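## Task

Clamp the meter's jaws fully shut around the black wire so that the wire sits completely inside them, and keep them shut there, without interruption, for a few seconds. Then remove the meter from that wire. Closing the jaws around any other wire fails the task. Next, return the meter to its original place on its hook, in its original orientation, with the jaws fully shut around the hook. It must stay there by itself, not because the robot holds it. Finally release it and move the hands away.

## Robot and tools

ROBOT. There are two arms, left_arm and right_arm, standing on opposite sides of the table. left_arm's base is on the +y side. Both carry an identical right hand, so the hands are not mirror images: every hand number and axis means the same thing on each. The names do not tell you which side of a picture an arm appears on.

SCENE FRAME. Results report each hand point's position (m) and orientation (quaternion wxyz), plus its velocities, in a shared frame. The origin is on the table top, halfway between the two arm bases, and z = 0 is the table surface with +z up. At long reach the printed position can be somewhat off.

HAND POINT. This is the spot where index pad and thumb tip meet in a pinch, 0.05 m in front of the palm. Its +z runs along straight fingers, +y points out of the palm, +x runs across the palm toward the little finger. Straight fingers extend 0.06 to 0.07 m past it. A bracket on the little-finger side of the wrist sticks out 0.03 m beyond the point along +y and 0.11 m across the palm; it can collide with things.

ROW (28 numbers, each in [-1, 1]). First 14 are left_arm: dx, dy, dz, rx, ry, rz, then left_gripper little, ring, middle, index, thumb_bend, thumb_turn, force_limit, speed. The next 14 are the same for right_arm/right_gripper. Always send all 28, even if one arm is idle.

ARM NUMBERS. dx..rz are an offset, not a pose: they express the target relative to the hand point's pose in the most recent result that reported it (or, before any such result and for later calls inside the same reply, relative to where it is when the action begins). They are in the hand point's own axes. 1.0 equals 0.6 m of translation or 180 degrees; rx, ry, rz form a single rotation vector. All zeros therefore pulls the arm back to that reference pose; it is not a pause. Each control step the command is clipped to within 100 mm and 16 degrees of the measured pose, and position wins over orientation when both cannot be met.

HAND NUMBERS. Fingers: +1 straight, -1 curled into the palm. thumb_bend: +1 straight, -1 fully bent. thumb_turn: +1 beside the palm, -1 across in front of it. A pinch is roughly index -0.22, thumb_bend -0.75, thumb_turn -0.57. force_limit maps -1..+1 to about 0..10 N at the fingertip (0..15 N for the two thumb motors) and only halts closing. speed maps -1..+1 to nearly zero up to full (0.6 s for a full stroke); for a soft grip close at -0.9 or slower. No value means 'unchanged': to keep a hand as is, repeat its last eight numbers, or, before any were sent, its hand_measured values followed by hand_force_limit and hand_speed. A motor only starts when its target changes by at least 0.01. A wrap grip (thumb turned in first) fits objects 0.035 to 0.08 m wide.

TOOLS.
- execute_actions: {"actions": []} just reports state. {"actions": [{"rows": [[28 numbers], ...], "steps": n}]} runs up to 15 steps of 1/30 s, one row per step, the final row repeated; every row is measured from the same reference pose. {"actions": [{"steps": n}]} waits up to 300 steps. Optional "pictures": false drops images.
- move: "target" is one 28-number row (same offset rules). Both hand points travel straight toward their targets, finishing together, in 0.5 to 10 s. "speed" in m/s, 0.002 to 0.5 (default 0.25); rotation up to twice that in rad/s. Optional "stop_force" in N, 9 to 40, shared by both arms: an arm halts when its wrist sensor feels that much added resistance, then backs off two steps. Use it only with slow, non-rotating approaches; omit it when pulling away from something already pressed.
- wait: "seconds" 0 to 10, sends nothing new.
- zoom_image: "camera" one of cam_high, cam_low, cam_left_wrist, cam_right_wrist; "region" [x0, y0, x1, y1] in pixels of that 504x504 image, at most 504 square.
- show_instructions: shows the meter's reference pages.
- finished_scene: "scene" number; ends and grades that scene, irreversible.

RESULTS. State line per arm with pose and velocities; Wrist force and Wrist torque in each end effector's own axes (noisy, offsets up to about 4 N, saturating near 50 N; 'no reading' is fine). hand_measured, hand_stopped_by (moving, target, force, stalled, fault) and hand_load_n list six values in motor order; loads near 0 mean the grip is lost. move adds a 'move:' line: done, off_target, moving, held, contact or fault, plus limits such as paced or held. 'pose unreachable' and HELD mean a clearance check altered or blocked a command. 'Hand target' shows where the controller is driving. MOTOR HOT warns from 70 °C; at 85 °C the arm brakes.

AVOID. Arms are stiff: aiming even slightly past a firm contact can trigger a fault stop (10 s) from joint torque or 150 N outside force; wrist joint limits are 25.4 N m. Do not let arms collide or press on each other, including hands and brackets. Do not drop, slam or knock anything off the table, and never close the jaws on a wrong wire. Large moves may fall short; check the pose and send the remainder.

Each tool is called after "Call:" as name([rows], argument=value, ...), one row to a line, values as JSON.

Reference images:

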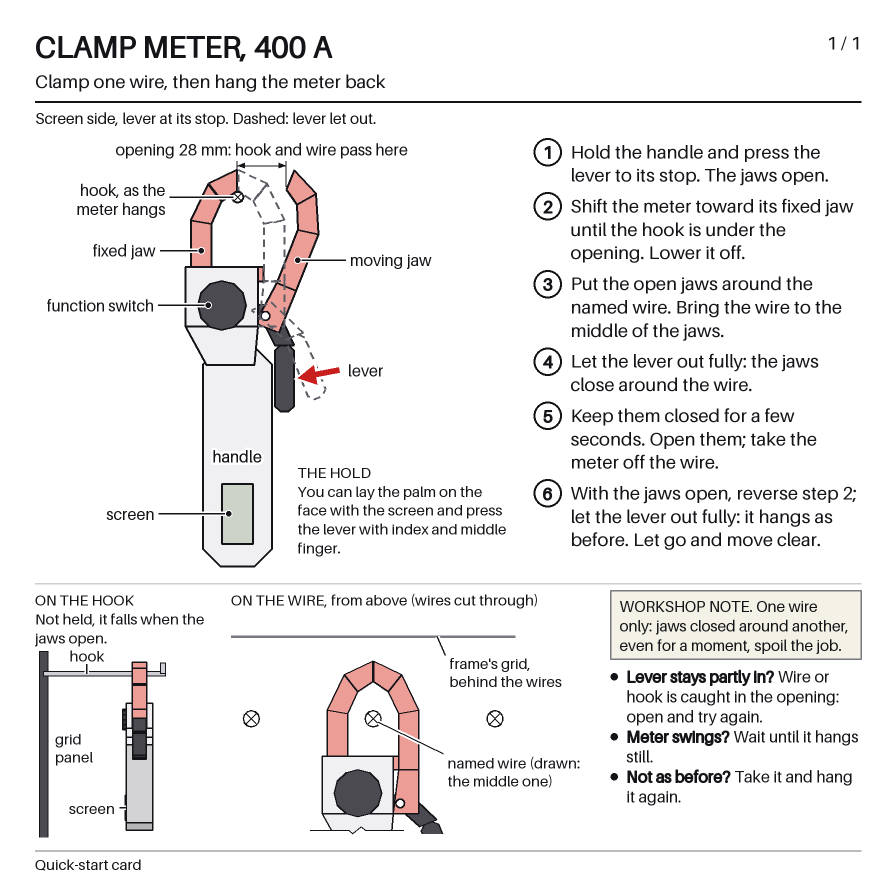

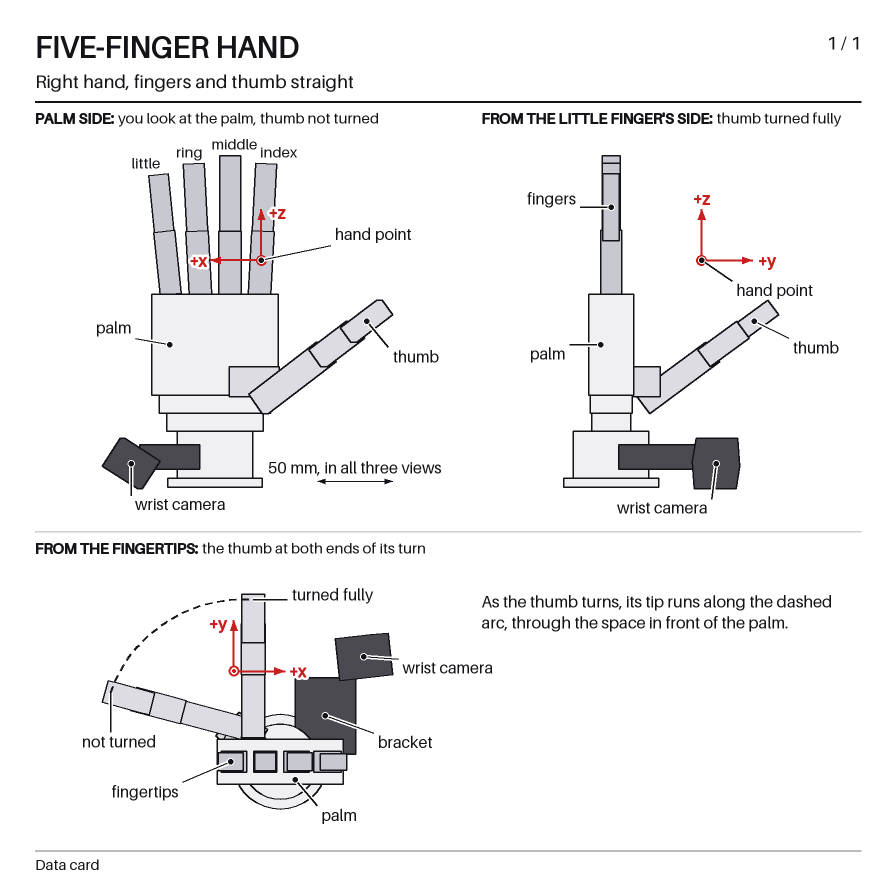

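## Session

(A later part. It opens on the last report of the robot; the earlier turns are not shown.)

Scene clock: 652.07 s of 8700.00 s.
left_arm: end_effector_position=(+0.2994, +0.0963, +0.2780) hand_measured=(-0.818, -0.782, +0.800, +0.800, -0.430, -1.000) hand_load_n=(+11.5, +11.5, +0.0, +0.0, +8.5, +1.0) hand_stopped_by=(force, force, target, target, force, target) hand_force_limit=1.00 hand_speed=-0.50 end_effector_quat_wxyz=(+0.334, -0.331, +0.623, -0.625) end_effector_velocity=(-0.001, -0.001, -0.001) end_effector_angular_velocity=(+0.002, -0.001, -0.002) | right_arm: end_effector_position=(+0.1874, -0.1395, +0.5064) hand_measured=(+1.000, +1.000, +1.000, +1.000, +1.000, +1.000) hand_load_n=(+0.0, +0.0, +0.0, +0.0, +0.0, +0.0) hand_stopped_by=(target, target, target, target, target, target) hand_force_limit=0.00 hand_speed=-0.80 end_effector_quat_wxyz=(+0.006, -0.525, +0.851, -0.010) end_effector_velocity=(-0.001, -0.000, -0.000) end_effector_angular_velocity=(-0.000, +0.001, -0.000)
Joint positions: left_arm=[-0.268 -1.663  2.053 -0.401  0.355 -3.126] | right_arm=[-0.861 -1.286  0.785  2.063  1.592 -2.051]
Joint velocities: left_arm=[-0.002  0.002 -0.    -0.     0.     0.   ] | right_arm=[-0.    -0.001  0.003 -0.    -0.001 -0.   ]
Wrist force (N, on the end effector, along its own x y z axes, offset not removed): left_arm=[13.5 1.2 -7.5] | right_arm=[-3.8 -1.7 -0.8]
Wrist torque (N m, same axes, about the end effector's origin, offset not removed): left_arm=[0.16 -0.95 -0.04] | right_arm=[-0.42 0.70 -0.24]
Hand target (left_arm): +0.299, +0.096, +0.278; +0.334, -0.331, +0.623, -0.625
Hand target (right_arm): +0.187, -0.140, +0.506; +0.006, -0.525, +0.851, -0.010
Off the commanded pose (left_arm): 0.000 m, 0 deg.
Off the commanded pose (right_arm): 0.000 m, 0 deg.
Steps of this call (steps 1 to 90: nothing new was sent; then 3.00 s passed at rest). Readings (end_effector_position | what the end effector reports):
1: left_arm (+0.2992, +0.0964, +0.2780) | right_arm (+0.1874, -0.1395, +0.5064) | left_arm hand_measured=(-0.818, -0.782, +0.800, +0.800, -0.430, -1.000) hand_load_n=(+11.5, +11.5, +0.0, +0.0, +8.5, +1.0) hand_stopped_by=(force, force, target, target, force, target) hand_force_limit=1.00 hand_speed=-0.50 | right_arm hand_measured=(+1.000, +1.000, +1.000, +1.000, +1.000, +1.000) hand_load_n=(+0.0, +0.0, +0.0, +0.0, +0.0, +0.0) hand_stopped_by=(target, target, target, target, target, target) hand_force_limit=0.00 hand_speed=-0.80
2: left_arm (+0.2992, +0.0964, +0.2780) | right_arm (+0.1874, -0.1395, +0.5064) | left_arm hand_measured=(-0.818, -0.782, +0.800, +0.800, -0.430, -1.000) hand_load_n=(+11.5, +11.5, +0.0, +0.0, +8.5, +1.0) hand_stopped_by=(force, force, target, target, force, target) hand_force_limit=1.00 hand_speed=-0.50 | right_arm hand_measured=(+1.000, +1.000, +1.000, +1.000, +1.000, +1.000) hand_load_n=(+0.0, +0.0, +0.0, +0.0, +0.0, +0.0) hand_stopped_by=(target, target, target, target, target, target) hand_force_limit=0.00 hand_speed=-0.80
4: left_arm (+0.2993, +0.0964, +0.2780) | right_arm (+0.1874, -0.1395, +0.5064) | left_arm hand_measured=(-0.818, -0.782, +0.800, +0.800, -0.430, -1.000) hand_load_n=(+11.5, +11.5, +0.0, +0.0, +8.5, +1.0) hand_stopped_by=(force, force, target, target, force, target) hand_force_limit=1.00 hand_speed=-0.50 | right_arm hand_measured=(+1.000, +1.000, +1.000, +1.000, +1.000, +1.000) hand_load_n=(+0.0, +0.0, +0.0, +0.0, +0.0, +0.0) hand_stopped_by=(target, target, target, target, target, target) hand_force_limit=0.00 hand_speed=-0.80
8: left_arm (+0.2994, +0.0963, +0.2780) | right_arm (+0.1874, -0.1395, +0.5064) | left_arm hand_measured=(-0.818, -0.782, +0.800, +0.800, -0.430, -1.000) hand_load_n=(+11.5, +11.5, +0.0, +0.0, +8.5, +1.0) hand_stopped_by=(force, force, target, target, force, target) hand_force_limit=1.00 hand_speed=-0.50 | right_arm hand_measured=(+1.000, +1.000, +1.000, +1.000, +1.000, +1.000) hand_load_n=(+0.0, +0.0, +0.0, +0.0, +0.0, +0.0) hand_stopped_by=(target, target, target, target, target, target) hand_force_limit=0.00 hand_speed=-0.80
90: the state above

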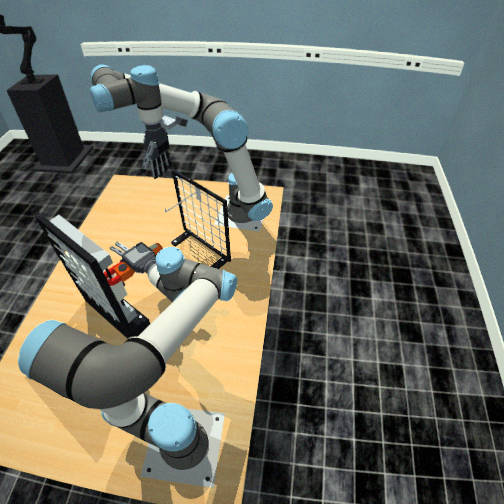

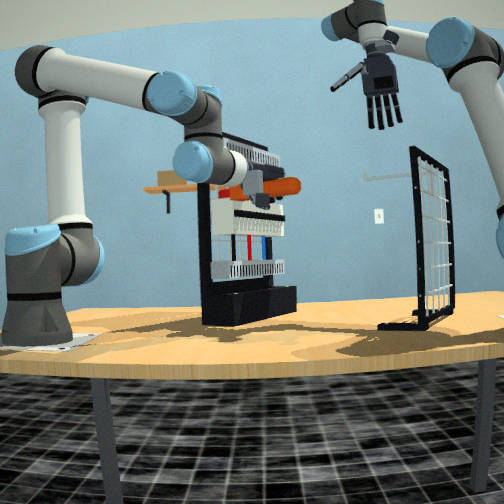

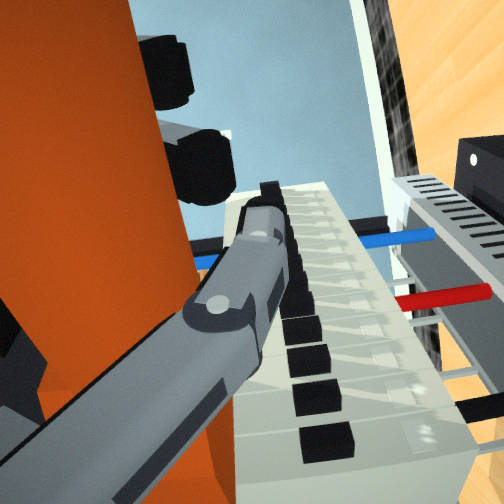

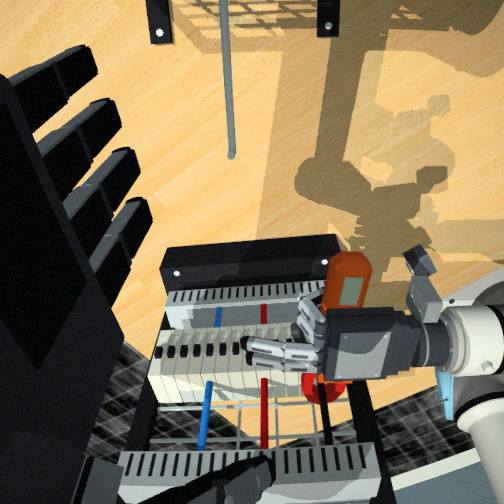

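Call:
move(target=[0.008,0,0,0,0,0, -1,-1,0.8,0.8,-1,-1,1,-0.5, 0,0,0,0,0,0, 1,1,1,1,1,1,0,-0.8], speed=0.01)

Call:
execute_actions([
  {"steps": 150},
], pictures=false)

Call:
move(target=[0,0,0,0,0,0, -1,-1,-1,-1,-1,-1,1,-0.5, 0,0,0,0,0,0, 1,1,1,1,1,1,0,-0.8])

Call:
move(target=[0,0,0,0,0,0, -0.97,-0.97,-0.97,-0.97,-0.97,-1,1,-0.8, 0,0,0,0,0,0, 1,1,1,1,1,1,0,-0.8])

Call:
zoom_image(camera="cam_right_wrist", region=[260, 320, 400, 440])

Scene clock: 663.73 s of 8700.00 s.
left_arm: end_effector_position=(+0.2969, +0.0926, +0.2780) hand_measured=(-0.818, -0.782, +0.800, +0.800, -0.430, -1.000) hand_load_n=(+9.0, +11.5, +0.0, +0.0, +7.0, +4.5) hand_stopped_by=(force, force, target, target, force, target) hand_force_limit=1.00 hand_speed=-0.50 end_effector_quat_wxyz=(+0.334, -0.331, +0.623, -0.625) end_effector_velocity=(-0.001, -0.002, +0.000) end_effector_angular_velocity=(+0.000, -0.000, -0.000) | right_arm: end_effector_position=(+0.1874, -0.1395, +0.5064) hand_measured=(+1.000, +1.000, +1.000, +1.000, +1.000, +1.000) hand_load_n=(+0.0, +0.0, +0.0, +0.0, +0.0, +0.0) hand_stopped_by=(target, target, target, target, target, target) hand_force_limit=0.00 hand_speed=-0.80 end_effector_quat_wxyz=(+0.006, -0.525, +0.851, -0.010) end_effector_velocity=(-0.000, -0.000, +0.000) end_effector_angular_velocity=(+0.001, -0.000, -0.000)
Joint positions: left_arm=[-0.273 -1.654  2.045 -0.403  0.35  -3.126] | right_arm=[-0.861 -1.286  0.785  2.063  1.592 -2.051]
Joint velocities: left_arm=[-0.003  0.005 -0.005 -0.001 -0.003  0.001] | right_arm=[ 0.    -0.001  0.    -0.    -0.     0.   ]
Wrist force (N, on the end effector, along its own x y z axes, offset not removed): left_arm=[-3.3 -0.2 -0.8] | right_arm=[-2.1 -0.2 -0.2]
Wrist torque (N m, same axes, about the end effector's origin, offset not removed): left_arm=[-0.04 0.47 -0.29] | right_arm=[-0.18 0.39 -0.03]
Hand target (left_arm): +0.297, +0.092, +0.278; +0.334, -0.331, +0.623, -0.625
Hand target (right_arm): +0.187, -0.140, +0.506; +0.006, -0.525, +0.851, -0.010
Off the commanded pose (left_arm): 0.000 m, 0 deg.
Off the commanded pose (right_arm): 0.000 m, 0 deg.
After step 90, 7.97 s passed at rest.
move: done

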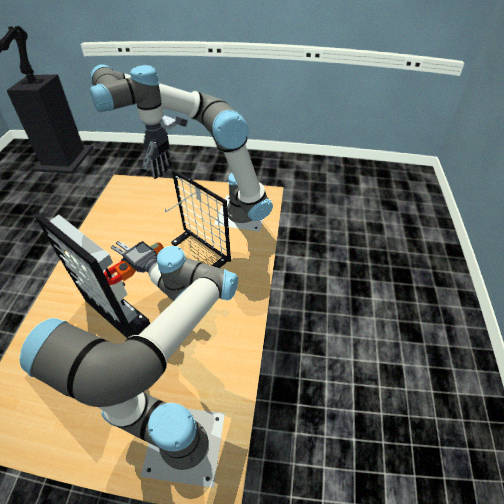

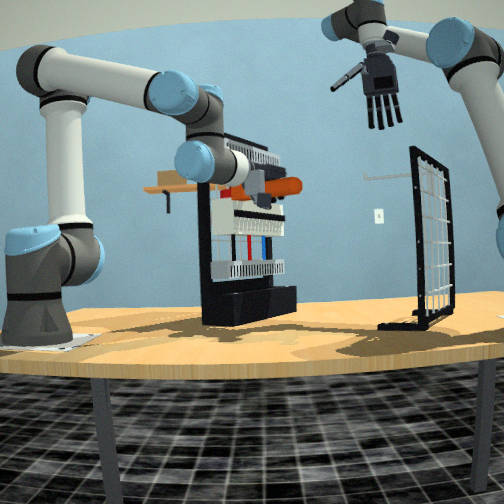

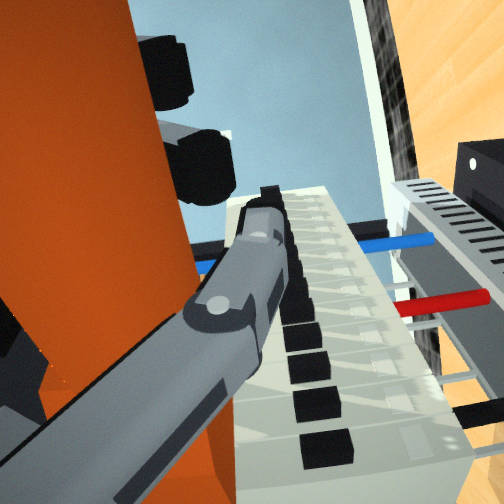

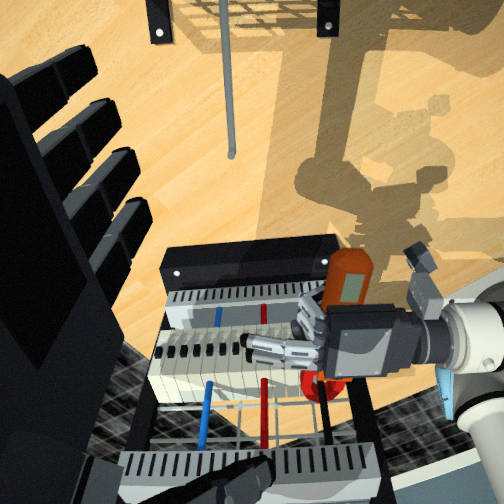

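Scene clock: 668.73 s of 8700.00 s.
left_arm: end_effector_position=(+0.2967, +0.0923, +0.2780) hand_measured=(-0.818, -0.782, +0.800, +0.800, -0.430, -1.000) hand_load_n=(+9.0, +11.5, +0.0, +0.0, +7.0, +4.5) hand_stopped_by=(force, force, target, target, force, target) hand_force_limit=1.00 hand_speed=-0.50 end_effector_quat_wxyz=(+0.334, -0.331, +0.623, -0.625) end_effector_velocity=(+0.001, +0.001, -0.000) end_effector_angular_velocity=(+0.001, -0.001, +0.002) | right_arm: end_effector_position=(+0.1874, -0.1395, +0.5064) hand_measured=(+1.000, +1.000, +1.000, +1.000, +1.000, +1.000) hand_load_n=(+0.0, +0.0, +0.0, +0.0, +0.0, +0.0) hand_stopped_by=(target, target, target, target, target, target) hand_force_limit=0.00 hand_speed=-0.80 end_effector_quat_wxyz=(+0.006, -0.525, +0.851, -0.010) end_effector_velocity=(+0.000, +0.000, +0.000) end_effector_angular_velocity=(+0.001, -0.002, +0.000)
Joint positions: left_arm=[-0.273 -1.654  2.044 -0.403  0.35  -3.126] | right_arm=[-0.861 -1.286  0.785  2.063  1.592 -2.051]
Joint velocities: left_arm=[ 0.001 -0.     0.    -0.    -0.001  0.001] | right_arm=[ 0.     0.001 -0.003  0.     0.    -0.   ]
Wrist force (N, on the end effector, along its own x y z axes, offset not removed): left_arm=[0.2 -2.0 0.3] | right_arm=[-4.6 -2.1 0.3]
Wrist torque (N m, same axes, about the end effector's origin, offset not removed): left_arm=[-0.25 -0.21 -0.14] | right_arm=[-0.52 0.79 -0.28]
Hand target (left_arm): +0.297, +0.092, +0.278; +0.334, -0.331, +0.623, -0.625
Hand target (right_arm): +0.187, -0.140, +0.506; +0.006, -0.525, +0.851, -0.010
Off the commanded pose (left_arm): 0.000 m, 0 deg.
Off the commanded pose (right_arm): 0.000 m, 0 deg.
Steps of this call (steps 1 to 90: nothing new was sent; then 2.00 s passed at rest). Readings (end_effector_position | what the end effector reports):
1: left_arm (+0.2968, +0.0925, +0.2780) | right_arm (+0.1874, -0.1395, +0.5064) | left_arm hand_measured=(-0.818, -0.782, +0.800, +0.800, -0.430, -1.000) hand_load_n=(+9.0, +11.5, +0.0, +0.0, +7.0, +4.5) hand_stopped_by=(force, force, target, target, force, target) hand_force_limit=1.00 hand_speed=-0.50 | right_arm hand_measured=(+1.000, +1.000, +1.000, +1.000, +1.000, +1.000) hand_load_n=(+0.0, +0.0, +0.0, +0.0, +0.0, +0.0) hand_stopped_by=(target, target, target, target, target, target) hand_force_limit=0.00 hand_speed=-0.80
2: left_arm (+0.2968, +0.0925, +0.2780) | right_arm (+0.1874, -0.1395, +0.5064) | left_arm hand_measured=(-0.818, -0.782, +0.800, +0.800, -0.430, -1.000) hand_load_n=(+9.0, +11.5, +0.0, +0.0, +7.0, +4.5) hand_stopped_by=(force, force, target, target, force, target) hand_force_limit=1.00 hand_speed=-0.50 | right_arm hand_measured=(+1.000, +1.000, +1.000, +1.000, +1.000, +1.000) hand_load_n=(+0.0, +0.0, +0.0, +0.0, +0.0, +0.0) hand_stopped_by=(target, target, target, target, target, target) hand_force_limit=0.00 hand_speed=-0.80
4: left_arm (+0.2968, +0.0924, +0.2780) | right_arm (+0.1874, -0.1395, +0.5064) | left_arm hand_measured=(-0.818, -0.782, +0.800, +0.800, -0.430, -1.000) hand_load_n=(+9.0, +11.5, +0.0, +0.0, +7.0, +4.5) hand_stopped_by=(force, force, target, target, force, target) hand_force_limit=1.00 hand_speed=-0.50 | right_arm hand_measured=(+1.000, +1.000, +1.000, +1.000, +1.000, +1.000) hand_load_n=(+0.0, +0.0, +0.0, +0.0, +0.0, +0.0) hand_stopped_by=(target, target, target, target, target, target) hand_force_limit=0.00 hand_speed=-0.80
8: left_arm (+0.2967, +0.0924, +0.2780) | right_arm (+0.1874, -0.1395, +0.5064) | left_arm hand_measured=(-0.818, -0.782, +0.800, +0.800, -0.430, -1.000) hand_load_n=(+9.0, +11.5, +0.0, +0.0, +7.0, +4.5) hand_stopped_by=(force, force, target, target, force, target) hand_force_limit=1.00 hand_speed=-0.50 | right_arm hand_measured=(+1.000, +1.000, +1.000, +1.000, +1.000, +1.000) hand_load_n=(+0.0, +0.0, +0.0, +0.0, +0.0, +0.0) hand_stopped_by=(target, target, target, target, target, target) hand_force_limit=0.00 hand_speed=-0.80
90: the state above

Scene clock: 670.37 s of 8700.00 s.
left_arm: end_effector_position=(+0.2967, +0.0923, +0.2780) hand_measured=(-0.818, -0.782, -0.274, -0.320, -0.430, -1.000) hand_load_n=(+8.5, +10.0, +10.0, +11.5, +8.5, +4.0) hand_stopped_by=(force, force, force, force, force, target) hand_force_limit=1.00 hand_speed=-0.50 end_effector_quat_wxyz=(+0.334, -0.331, +0.623, -0.625) end_effector_velocity=(+0.000, +0.000, -0.000) end_effector_angular_velocity=(+0.000, +0.000, +0.002) | right_arm: end_effector_position=(+0.1874, -0.1395, +0.5064) hand_measured=(+1.000, +1.000, +1.000, +1.000, +1.000, +1.000) hand_load_n=(+0.0, +0.0, +0.0, +0.0, +0.0, +0.0) hand_stopped_by=(target, target, target, target, target, target) hand_force_limit=0.00 hand_speed=-0.80 end_effector_quat_wxyz=(+0.006, -0.525, +0.851, -0.010) end_effector_velocity=(-0.000, -0.000, +0.000) end_effector_angular_velocity=(+0.001, -0.001, -0.000)
Joint positions: left_arm=[-0.273 -1.654  2.044 -0.403  0.35  -3.126] | right_arm=[-0.861 -1.286  0.785  2.063  1.592 -2.051]
Joint velocities: left_arm=[ 0.     0.001 -0.     0.    -0.002 -0.001] | right_arm=[ 0.    -0.001  0.     0.     0.     0.   ]
Wrist force (N, on the end effector, along its own x y z axes, offset not removed): left_arm=[0.1 -1.4 1.4] | right_arm=[-3.0 -1.3 -0.2]
Wrist torque (N m, same axes, about the end effector's origin, offset not removed): left_arm=[-0.24 -0.02 -0.06] | right_arm=[-0.38 0.53 -0.11]
Hand target (left_arm): +0.297, +0.092, +0.278; +0.334, -0.331, +0.623, -0.625
Hand target (right_arm): +0.187, -0.140, +0.506; +0.006, -0.525, +0.851, -0.010
Off the commanded pose (left_arm): 0.000 m, 0 deg.
Off the commanded pose (right_arm): 0.000 m, 0 deg.
move: done

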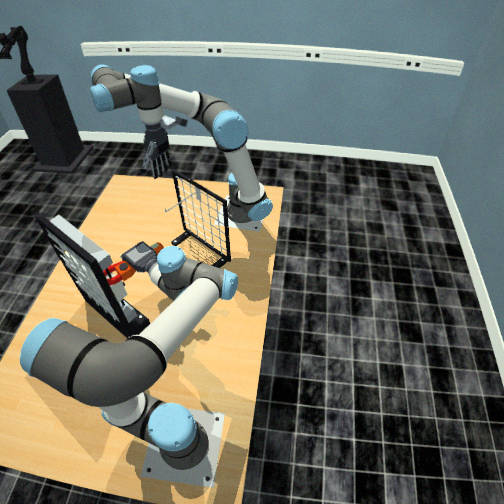

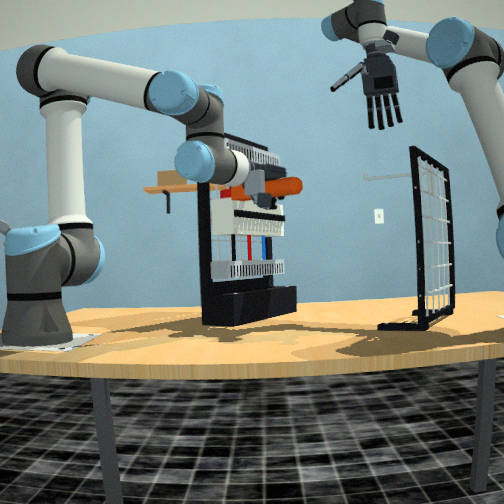

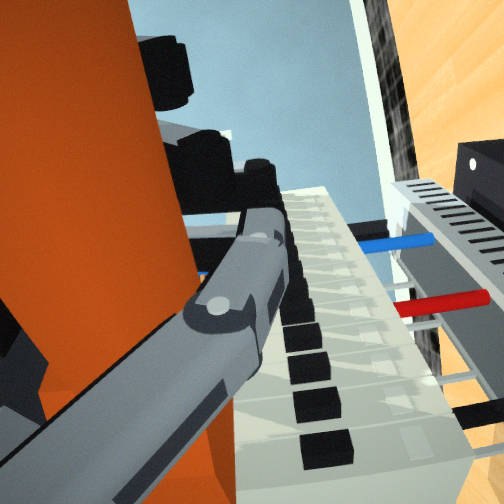

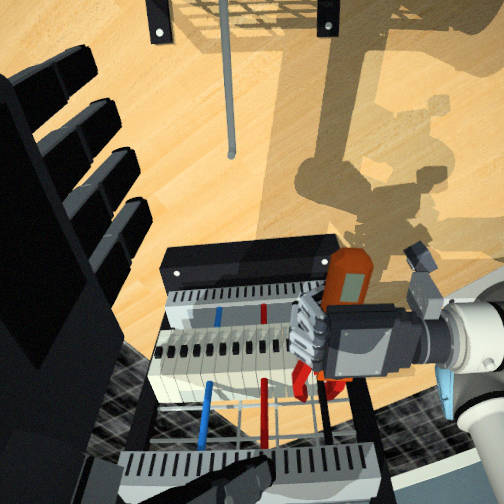

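Scene clock: 670.90 s of 8700.00 s.
left_arm: end_effector_position=(+0.2967, +0.0923, +0.2780) hand_measured=(-0.822, -0.782, -0.276, -0.320, -0.462, -1.000) hand_load_n=(+11.0, +10.0, +11.0, +12.0, +14.0, +4.5) hand_stopped_by=(force, force, force, force, force, target) hand_force_limit=1.00 hand_speed=-0.80 end_effector_quat_wxyz=(+0.334, -0.331, +0.623, -0.625) end_effector_velocity=(-0.000, -0.000, -0.001) end_effector_angular_velocity=(+0.003, -0.001, -0.000) | right_arm: end_effector_position=(+0.1874, -0.1395, +0.5064) hand_measured=(+1.000, +1.000, +1.000, +1.000, +1.000, +1.000) hand_load_n=(+0.0, +0.0, +0.0, +0.0, +0.0, +0.0) hand_stopped_by=(target, target, target, target, target, target) hand_force_limit=0.00 hand_speed=-0.80 end_effector_quat_wxyz=(+0.006, -0.525, +0.851, -0.010) end_effector_velocity=(+0.000, +0.000, -0.000) end_effector_angular_velocity=(-0.000, +0.000, +0.000)
Joint positions: left_arm=[-0.273 -1.654  2.044 -0.403  0.35  -3.126] | right_arm=[-0.861 -1.286  0.785  2.063  1.592 -2.051]
Joint velocities: left_arm=[-0.     0.002  0.    -0.    -0.     0.001] | right_arm=[-0.  0. -0.  0.  0. -0.]
Wrist force (N, on the end effector, along its own x y z axes, offset not removed): left_arm=[-1.3 0.5 -0.7] | right_arm=[-2.7 -1.6 0.2]
Wrist torque (N m, same axes, about the end effector's origin, offset not removed): left_arm=[0.04 0.21 -0.22] | right_arm=[-0.50 0.47 -0.12]
Hand target (left_arm): +0.297, +0.092, +0.278; +0.334, -0.331, +0.623, -0.625
Hand target (right_arm): +0.187, -0.140, +0.506; +0.006, -0.525, +0.851, -0.010
Off the commanded pose (left_arm): 0.000 m, 0 deg.
Off the commanded pose (right_arm): 0.000 m, 0 deg.
move: done

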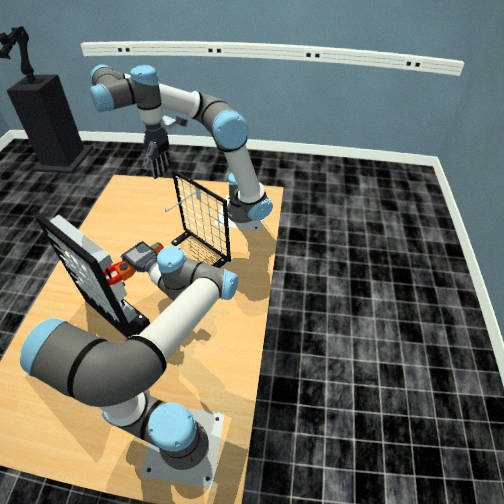

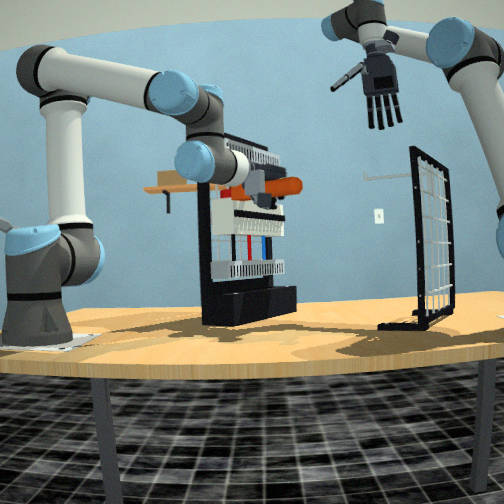

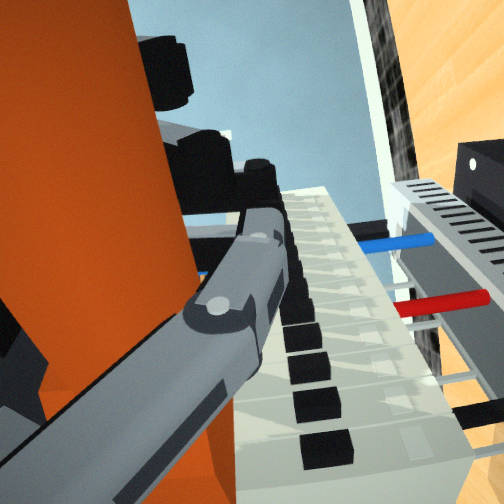

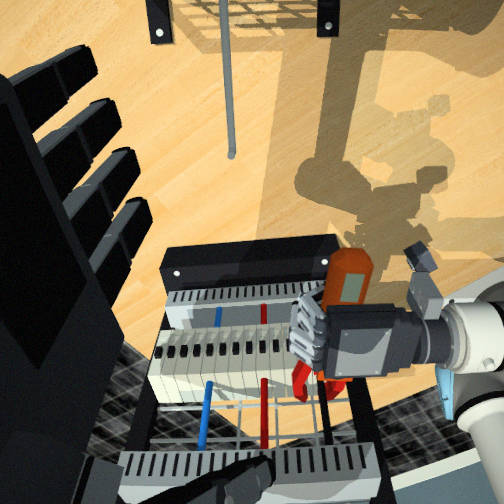

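Region (260, 320, 400, 440) of cam_right_wrist's 504x504 image, scaled by 3.600, with more detail than that image has; it fills the top 432 rows of this view, and the rest is white.

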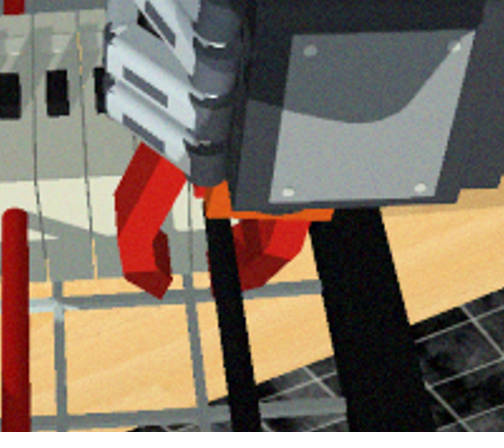

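Call:
move(target=[0,0,-0.021,0,0,0, -0.97,-0.97,-0.97,-0.97,-0.97,-1,1,-0.8, 0,0,0,0,0,0, 1,1,1,1,1,1,0,-0.8], speed=0.02)

Call:
move(target=[0.15,0,0,0,0,0, -0.97,-0.97,-0.97,-0.97,-0.97,-1,1,-0.8, 0,0,0,0,0,0, 1,1,1,1,1,1,0,-0.8], speed=0.05, stop_force=15)

Scene clock: 680.60 s of 8700.00 s.
left_arm: end_effector_position=(+0.2866, +0.0991, +0.2779) hand_measured=(-0.822, -0.782, -0.276, -0.320, -0.462, -1.000) hand_load_n=(+11.0, +10.0, +11.0, +12.0, +14.0, +4.5) hand_stopped_by=(force, force, force, force, force, target) hand_force_limit=1.00 hand_speed=-0.80 end_effector_quat_wxyz=(+0.334, -0.331, +0.623, -0.625) end_effector_velocity=(-0.003, +0.002, -0.000) end_effector_angular_velocity=(+0.001, -0.000, -0.000) | right_arm: end_effector_position=(+0.1874, -0.1395, +0.5064) hand_measured=(+1.000, +1.000, +1.000, +1.000, +1.000, +1.000) hand_load_n=(+0.0, +0.0, +0.0, +0.0, +0.0, +0.0) hand_stopped_by=(target, target, target, target, target, target) hand_force_limit=0.00 hand_speed=-0.80 end_effector_quat_wxyz=(+0.006, -0.525, +0.851, -0.010) end_effector_velocity=(+0.000, +0.000, -0.001) end_effector_angular_velocity=(-0.001, +0.002, +0.000)
Joint positions: left_arm=[-0.308 -1.675  2.064 -0.401  0.314 -3.125] | right_arm=[-0.861 -1.286  0.785  2.063  1.592 -2.051]
Joint velocities: left_arm=[-0.009 -0.004  0.005  0.    -0.008  0.   ] | right_arm=[-0.     0.001  0.001 -0.    -0.    -0.   ]
Wrist force (N, on the end effector, along its own x y z axes, offset not removed): left_arm=[-2.1 3.0 3.4] | right_arm=[-2.9 0.3 -0.5]
Wrist torque (N m, same axes, about the end effector's origin, offset not removed): left_arm=[0.01 0.05 -0.03] | right_arm=[-0.18 0.57 0.01]
Hand target (left_arm): +0.286, +0.099, +0.278; +0.334, -0.331, +0.623, -0.625
Hand target (right_arm): +0.187, -0.140, +0.506; +0.006, -0.525, +0.851, -0.010
Off the commanded pose (left_arm): 0.000 m, 0 deg.
Off the commanded pose (right_arm): 0.000 m, 0 deg.
After step 90, 5.77 s passed at rest.
move: done

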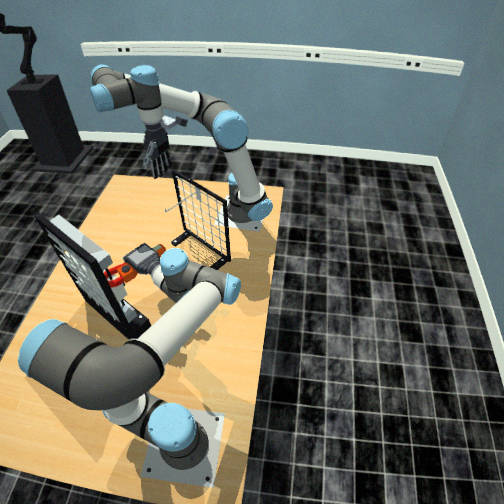

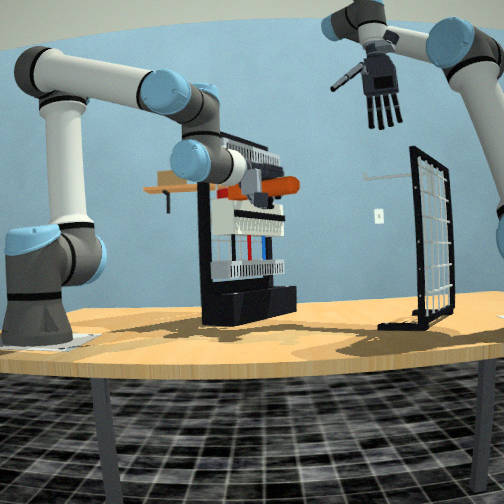

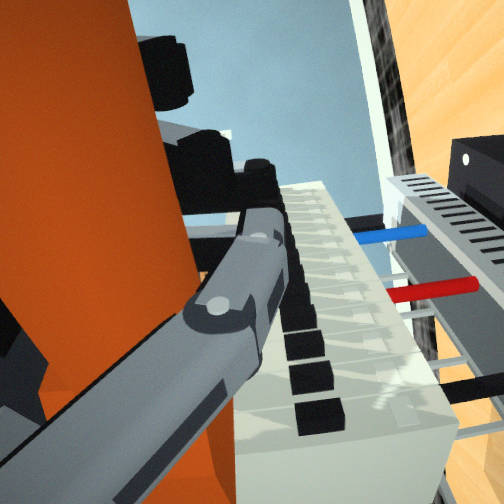

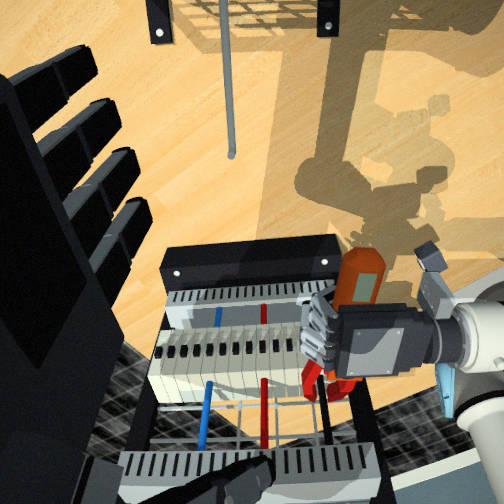

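Scene clock: 682.83 s of 8700.00 s.
left_arm: end_effector_position=(+0.2364, +0.0248, +0.2775) hand_measured=(-0.822, -0.782, -0.276, -0.320, -0.462, -1.000) hand_load_n=(+11.0, +10.0, +11.0, +11.5, +14.0, +4.5) hand_stopped_by=(force, force, force, force, force, target) hand_force_limit=1.00 hand_speed=-0.80 end_effector_quat_wxyz=(+0.334, -0.331, +0.623, -0.625) end_effector_velocity=(-0.003, -0.003, -0.000) end_effector_angular_velocity=(+0.002, -0.001, -0.003) | right_arm: end_effector_position=(+0.1874, -0.1395, +0.5064) hand_measured=(+1.000, +1.000, +1.000, +1.000, +1.000, +1.000) hand_load_n=(+0.0, +0.0, +0.0, +0.0, +0.0, +0.0) hand_stopped_by=(target, target, target, target, target, target) hand_force_limit=0.00 hand_speed=-0.80 end_effector_quat_wxyz=(+0.006, -0.525, +0.851, -0.010) end_effector_velocity=(+0.001, +0.001, -0.001) end_effector_angular_velocity=(-0.001, +0.002, +0.000)
Joint positions: left_arm=[-0.378 -1.493  1.886 -0.409  0.245 -3.122] | right_arm=[-0.861 -1.286  0.785  2.063  1.592 -2.051]
Joint velocities: left_arm=[-0.004  0.006 -0.006  0.003 -0.001 -0.   ] | right_arm=[-0.     0.003 -0.001 -0.    -0.001 -0.   ]
Wrist force (N, on the end effector, along its own x y z axes, offset not removed): left_arm=[-3.7 -0.3 -0.3] | right_arm=[-2.9 -1.0 -0.4]
Wrist torque (N m, same axes, about the end effector's origin, offset not removed): left_arm=[-0.26 0.35 -0.43] | right_arm=[-0.28 0.55 -0.09]
Hand target (left_arm): +0.236, +0.025, +0.277; +0.334, -0.331, +0.623, -0.625
Hand target (right_arm): +0.187, -0.140, +0.506; +0.006, -0.525, +0.851, -0.010
Off the commanded pose (left_arm): 0.000 m, 0 deg.
Off the commanded pose (right_arm): 0.000 m, 0 deg.
move: done

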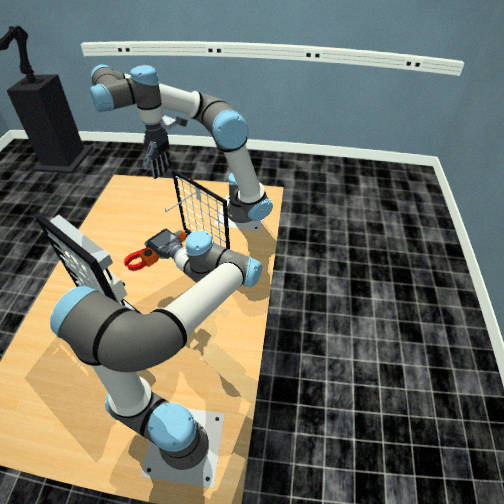

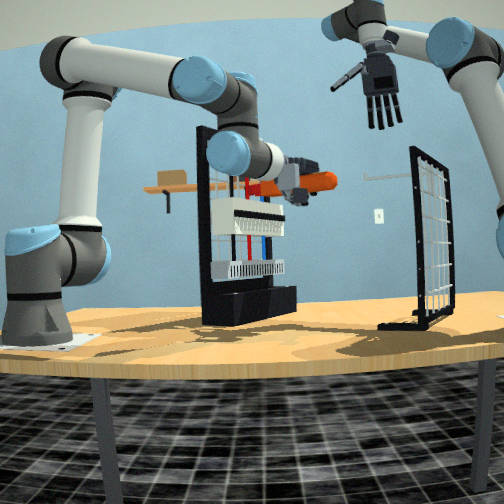

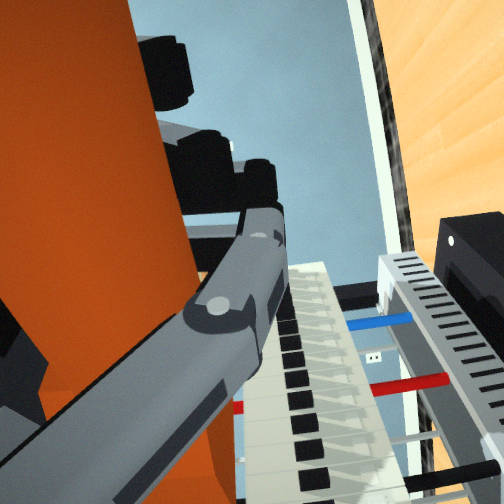

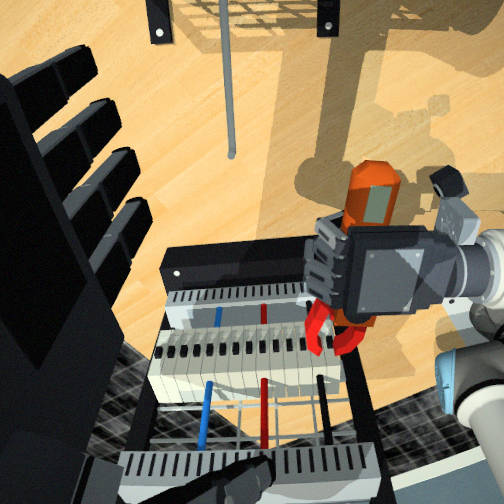

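Call:
execute_actions(actions=[])

Scene clock: 703.20 s of 8700.00 s.
left_arm: end_effector_position=(+0.2362, +0.0245, +0.2775) hand_measured=(-0.822, -0.782, -0.276, -0.320, -0.462, -1.000) hand_load_n=(+11.0, +10.0, +11.0, +11.5, +14.0, +4.5) hand_stopped_by=(force, force, force, force, force, target) hand_force_limit=1.00 hand_speed=-0.80 end_effector_quat_wxyz=(+0.334, -0.331, +0.623, -0.625) end_effector_velocity=(-0.000, +0.000, +0.000) end_effector_angular_velocity=(-0.000, -0.000, -0.001) | right_arm: end_effector_position=(+0.1874, -0.1395, +0.5064) hand_measured=(+1.000, +1.000, +1.000, +1.000, +1.000, +1.000) hand_load_n=(+0.0, +0.0, +0.0, +0.0, +0.0, +0.0) hand_stopped_by=(target, target, target, target, target, target) hand_force_limit=0.00 hand_speed=-0.80 end_effector_quat_wxyz=(+0.006, -0.525, +0.851, -0.010) end_effector_velocity=(+0.000, +0.000, +0.000) end_effector_angular_velocity=(+0.001, -0.001, +0.000)
Joint positions: left_arm=[-0.378 -1.493  1.885 -0.408  0.245 -3.122] | right_arm=[-0.861 -1.286  0.785  2.063  1.592 -2.051]
Joint velocities: left_arm=[-0.    -0.001  0.    -0.     0.     0.001] | right_arm=[ 0.     0.    -0.002  0.    -0.     0.   ]
Wrist force (N, on the end effector, along its own x y z axes, offset not removed): left_arm=[0.9 1.5 -2.9] | right_arm=[-2.8 -1.5 0.1]
Wrist torque (N m, same axes, about the end effector's origin, offset not removed): left_arm=[0.20 -0.14 -0.12] | right_arm=[-0.44 0.49 -0.13]
Hand target (left_arm): +0.236, +0.025, +0.277; +0.334, -0.331, +0.623, -0.625
Hand target (right_arm): +0.187, -0.140, +0.506; +0.006, -0.525, +0.851, -0.010
Off the commanded pose (left_arm): 0.000 m, 0 deg.
Off the commanded pose (right_arm): 0.000 m, 0 deg.
Steps of this call (steps 1 to 90: nothing new was sent; then 17.37 s passed at rest). Readings (end_effector_position | what the end effector reports):
1: left_arm (+0.2364, +0.0247, +0.2775) | right_arm (+0.1874, -0.1395, +0.5064) | left_arm hand_measured=(-0.822, -0.782, -0.276, -0.320, -0.462, -1.000) hand_load_n=(+11.0, +10.0, +11.0, +11.5, +14.0, +4.5) hand_stopped_by=(force, force, force, force, force, target) hand_force_limit=1.00 hand_speed=-0.80 | right_arm hand_measured=(+1.000, +1.000, +1.000, +1.000, +1.000, +1.000) hand_load_n=(+0.0, +0.0, +0.0, +0.0, +0.0, +0.0) hand_stopped_by=(target, target, target, target, target, target) hand_force_limit=0.00 hand_speed=-0.80
2: left_arm (+0.2363, +0.0247, +0.2775) | right_arm (+0.1874, -0.1395, +0.5064) | left_arm hand_measured=(-0.822, -0.782, -0.276, -0.320, -0.462, -1.000) hand_load_n=(+11.0, +10.0, +11.0, +11.5, +14.0, +4.5) hand_stopped_by=(force, force, force, force, force, target) hand_force_limit=1.00 hand_speed=-0.80 | right_arm hand_measured=(+1.000, +1.000, +1.000, +1.000, +1.000, +1.000) hand_load_n=(+0.0, +0.0, +0.0, +0.0, +0.0, +0.0) hand_stopped_by=(target, target, target, target, target, target) hand_force_limit=0.00 hand_speed=-0.80
4: left_arm (+0.2363, +0.0246, +0.2775) | right_arm (+0.1874, -0.1395, +0.5064) | left_arm hand_measured=(-0.822, -0.782, -0.276, -0.320, -0.462, -1.000) hand_load_n=(+11.0, +10.0, +11.0, +11.5, +14.0, +4.5) hand_stopped_by=(force, force, force, force, force, target) hand_force_limit=1.00 hand_speed=-0.80 | right_arm hand_measured=(+1.000, +1.000, +1.000, +1.000, +1.000, +1.000) hand_load_n=(+0.0, +0.0, +0.0, +0.0, +0.0, +0.0) hand_stopped_by=(target, target, target, target, target, target) hand_force_limit=0.00 hand_speed=-0.80
8: left_arm (+0.2363, +0.0246, +0.2775) | right_arm (+0.1874, -0.1395, +0.5064) | left_arm hand_measured=(-0.822, -0.782, -0.276, -0.320, -0.462, -1.000) hand_load_n=(+11.0, +10.0, +11.0, +11.5, +14.0, +4.5) hand_stopped_by=(force, force, force, force, force, target) hand_force_limit=1.00 hand_speed=-0.80 | right_arm hand_measured=(+1.000, +1.000, +1.000, +1.000, +1.000, +1.000) hand_load_n=(+0.0, +0.0, +0.0, +0.0, +0.0, +0.0) hand_stopped_by=(target, target, target, target, target, target) hand_force_limit=0.00 hand_speed=-0.80
90: the state above

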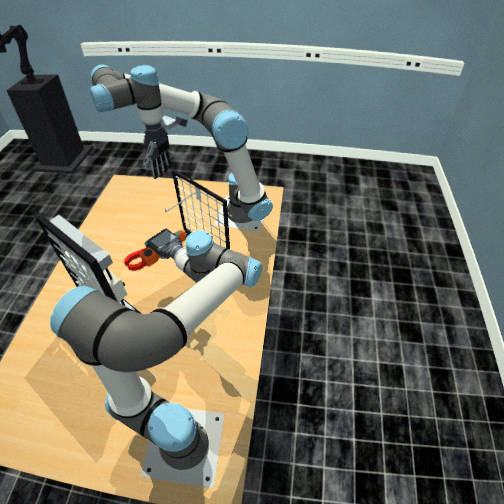

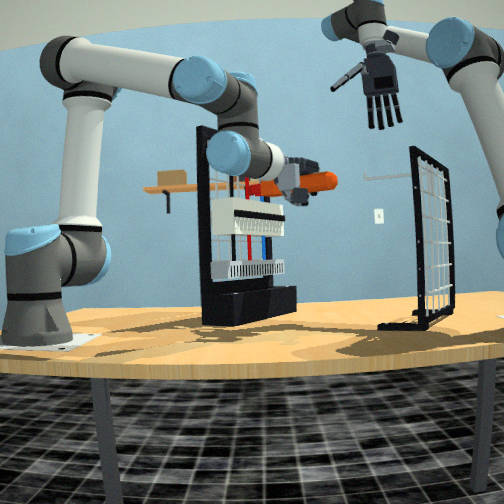

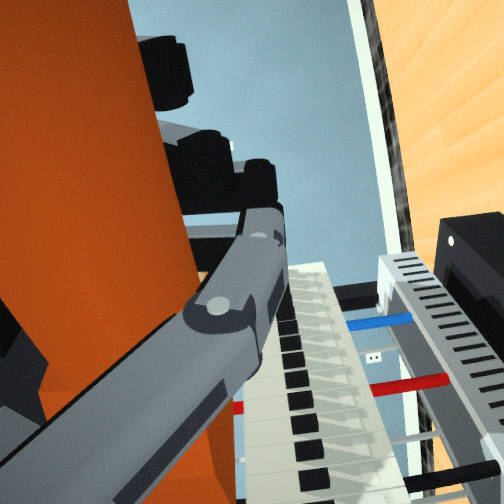

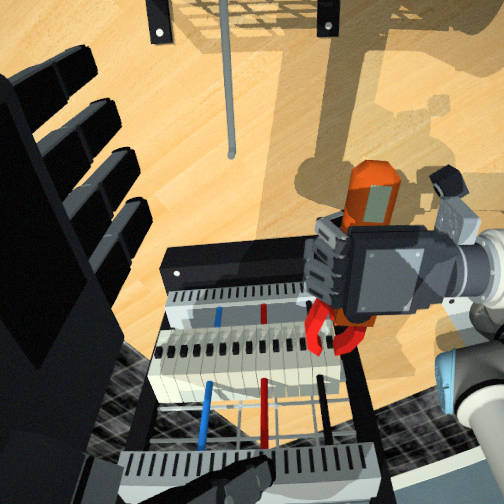

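Call:
move(target=[0.0345,0.1408,0.158,0,0,0.5,-0.97,-0.97,-0.97,-0.97,-0.97,-1,1,-0.8, 0,0,0,0,0,0,1,1,1,1,1,1,0,-0.8], speed=0.15)

Scene clock: 723.40 s of 8700.00 s.
left_arm: end_effector_position=(+0.3037, -0.0453, +0.1934) hand_measured=(-0.822, -0.782, -0.276, -0.320, -0.462, -1.000) hand_load_n=(+11.0, +10.0, +11.0, +11.5, +14.0, +4.5) hand_stopped_by=(force, force, force, force, force, target) hand_force_limit=1.00 hand_speed=-0.80 end_effector_quat_wxyz=(+0.678, +0.207, +0.675, -0.206) end_effector_velocity=(+0.001, -0.000, -0.001) end_effector_angular_velocity=(+0.011, -0.011, +0.000) | right_arm: end_effector_position=(+0.1874, -0.1395, +0.5064) hand_measured=(+1.000, +1.000, +1.000, +1.000, +1.000, +1.000) hand_load_n=(+0.0, +0.0, +0.0, +0.0, +0.0, +0.0) hand_stopped_by=(target, target, target, target, target, target) hand_force_limit=0.00 hand_speed=-0.80 end_effector_quat_wxyz=(+0.006, -0.525, +0.851, -0.010) end_effector_velocity=(+0.000, +0.000, -0.000) end_effector_angular_velocity=(-0.001, +0.001, -0.000)
Joint positions: left_arm=[-0.212 -1.05   1.808 -0.768  0.411 -1.56 ] | right_arm=[-0.861 -1.286  0.785  2.063  1.592 -2.051]
Joint velocities: left_arm=[ 0.003  0.003  0.005 -0.016  0.002  0.022] | right_arm=[-0.     0.001  0.     0.     0.    -0.   ]
Wrist force (N, on the end effector, along its own x y z axes, offset not removed): left_arm=[2.9 -1.6 0.6] | right_arm=[-4.0 -1.1 0.7]
Wrist torque (N m, same axes, about the end effector's origin, offset not removed): left_arm=[-0.13 -0.33 -0.27] | right_arm=[-0.45 0.70 -0.19]
Hand target (left_arm): +0.304, -0.045, +0.193; +0.678, +0.207, +0.675, -0.205
Hand target (right_arm): +0.187, -0.140, +0.506; +0.006, -0.525, +0.851, -0.010
Off the commanded pose (left_arm): 0.000 m, 0 deg.
Off the commanded pose (right_arm): 0.000 m, 0 deg.
After step 90, 11.50 s passed at rest.
move: done

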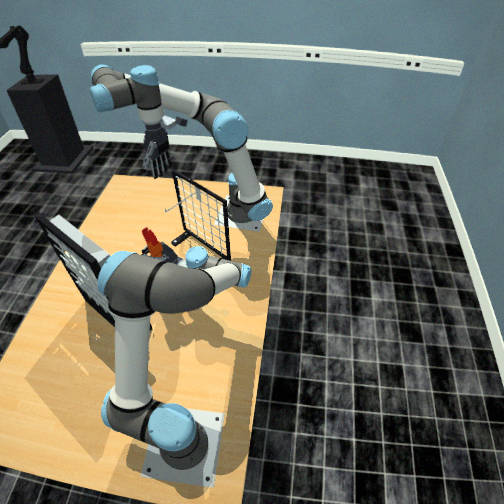

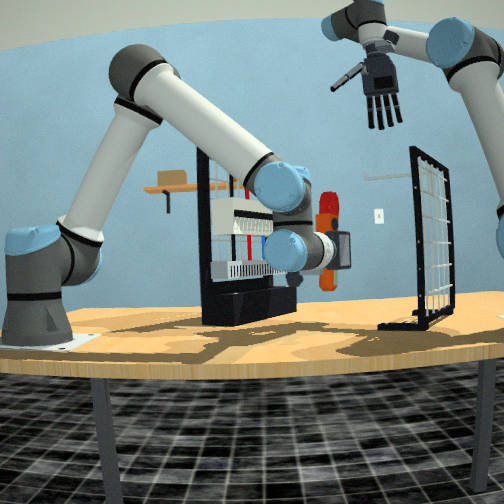

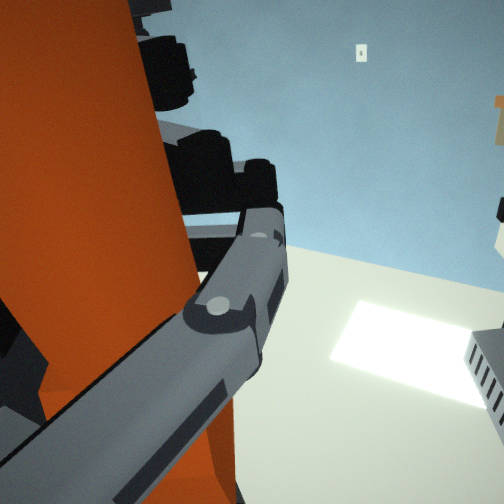

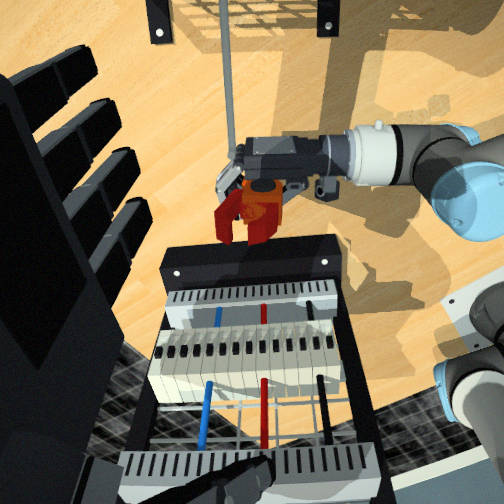

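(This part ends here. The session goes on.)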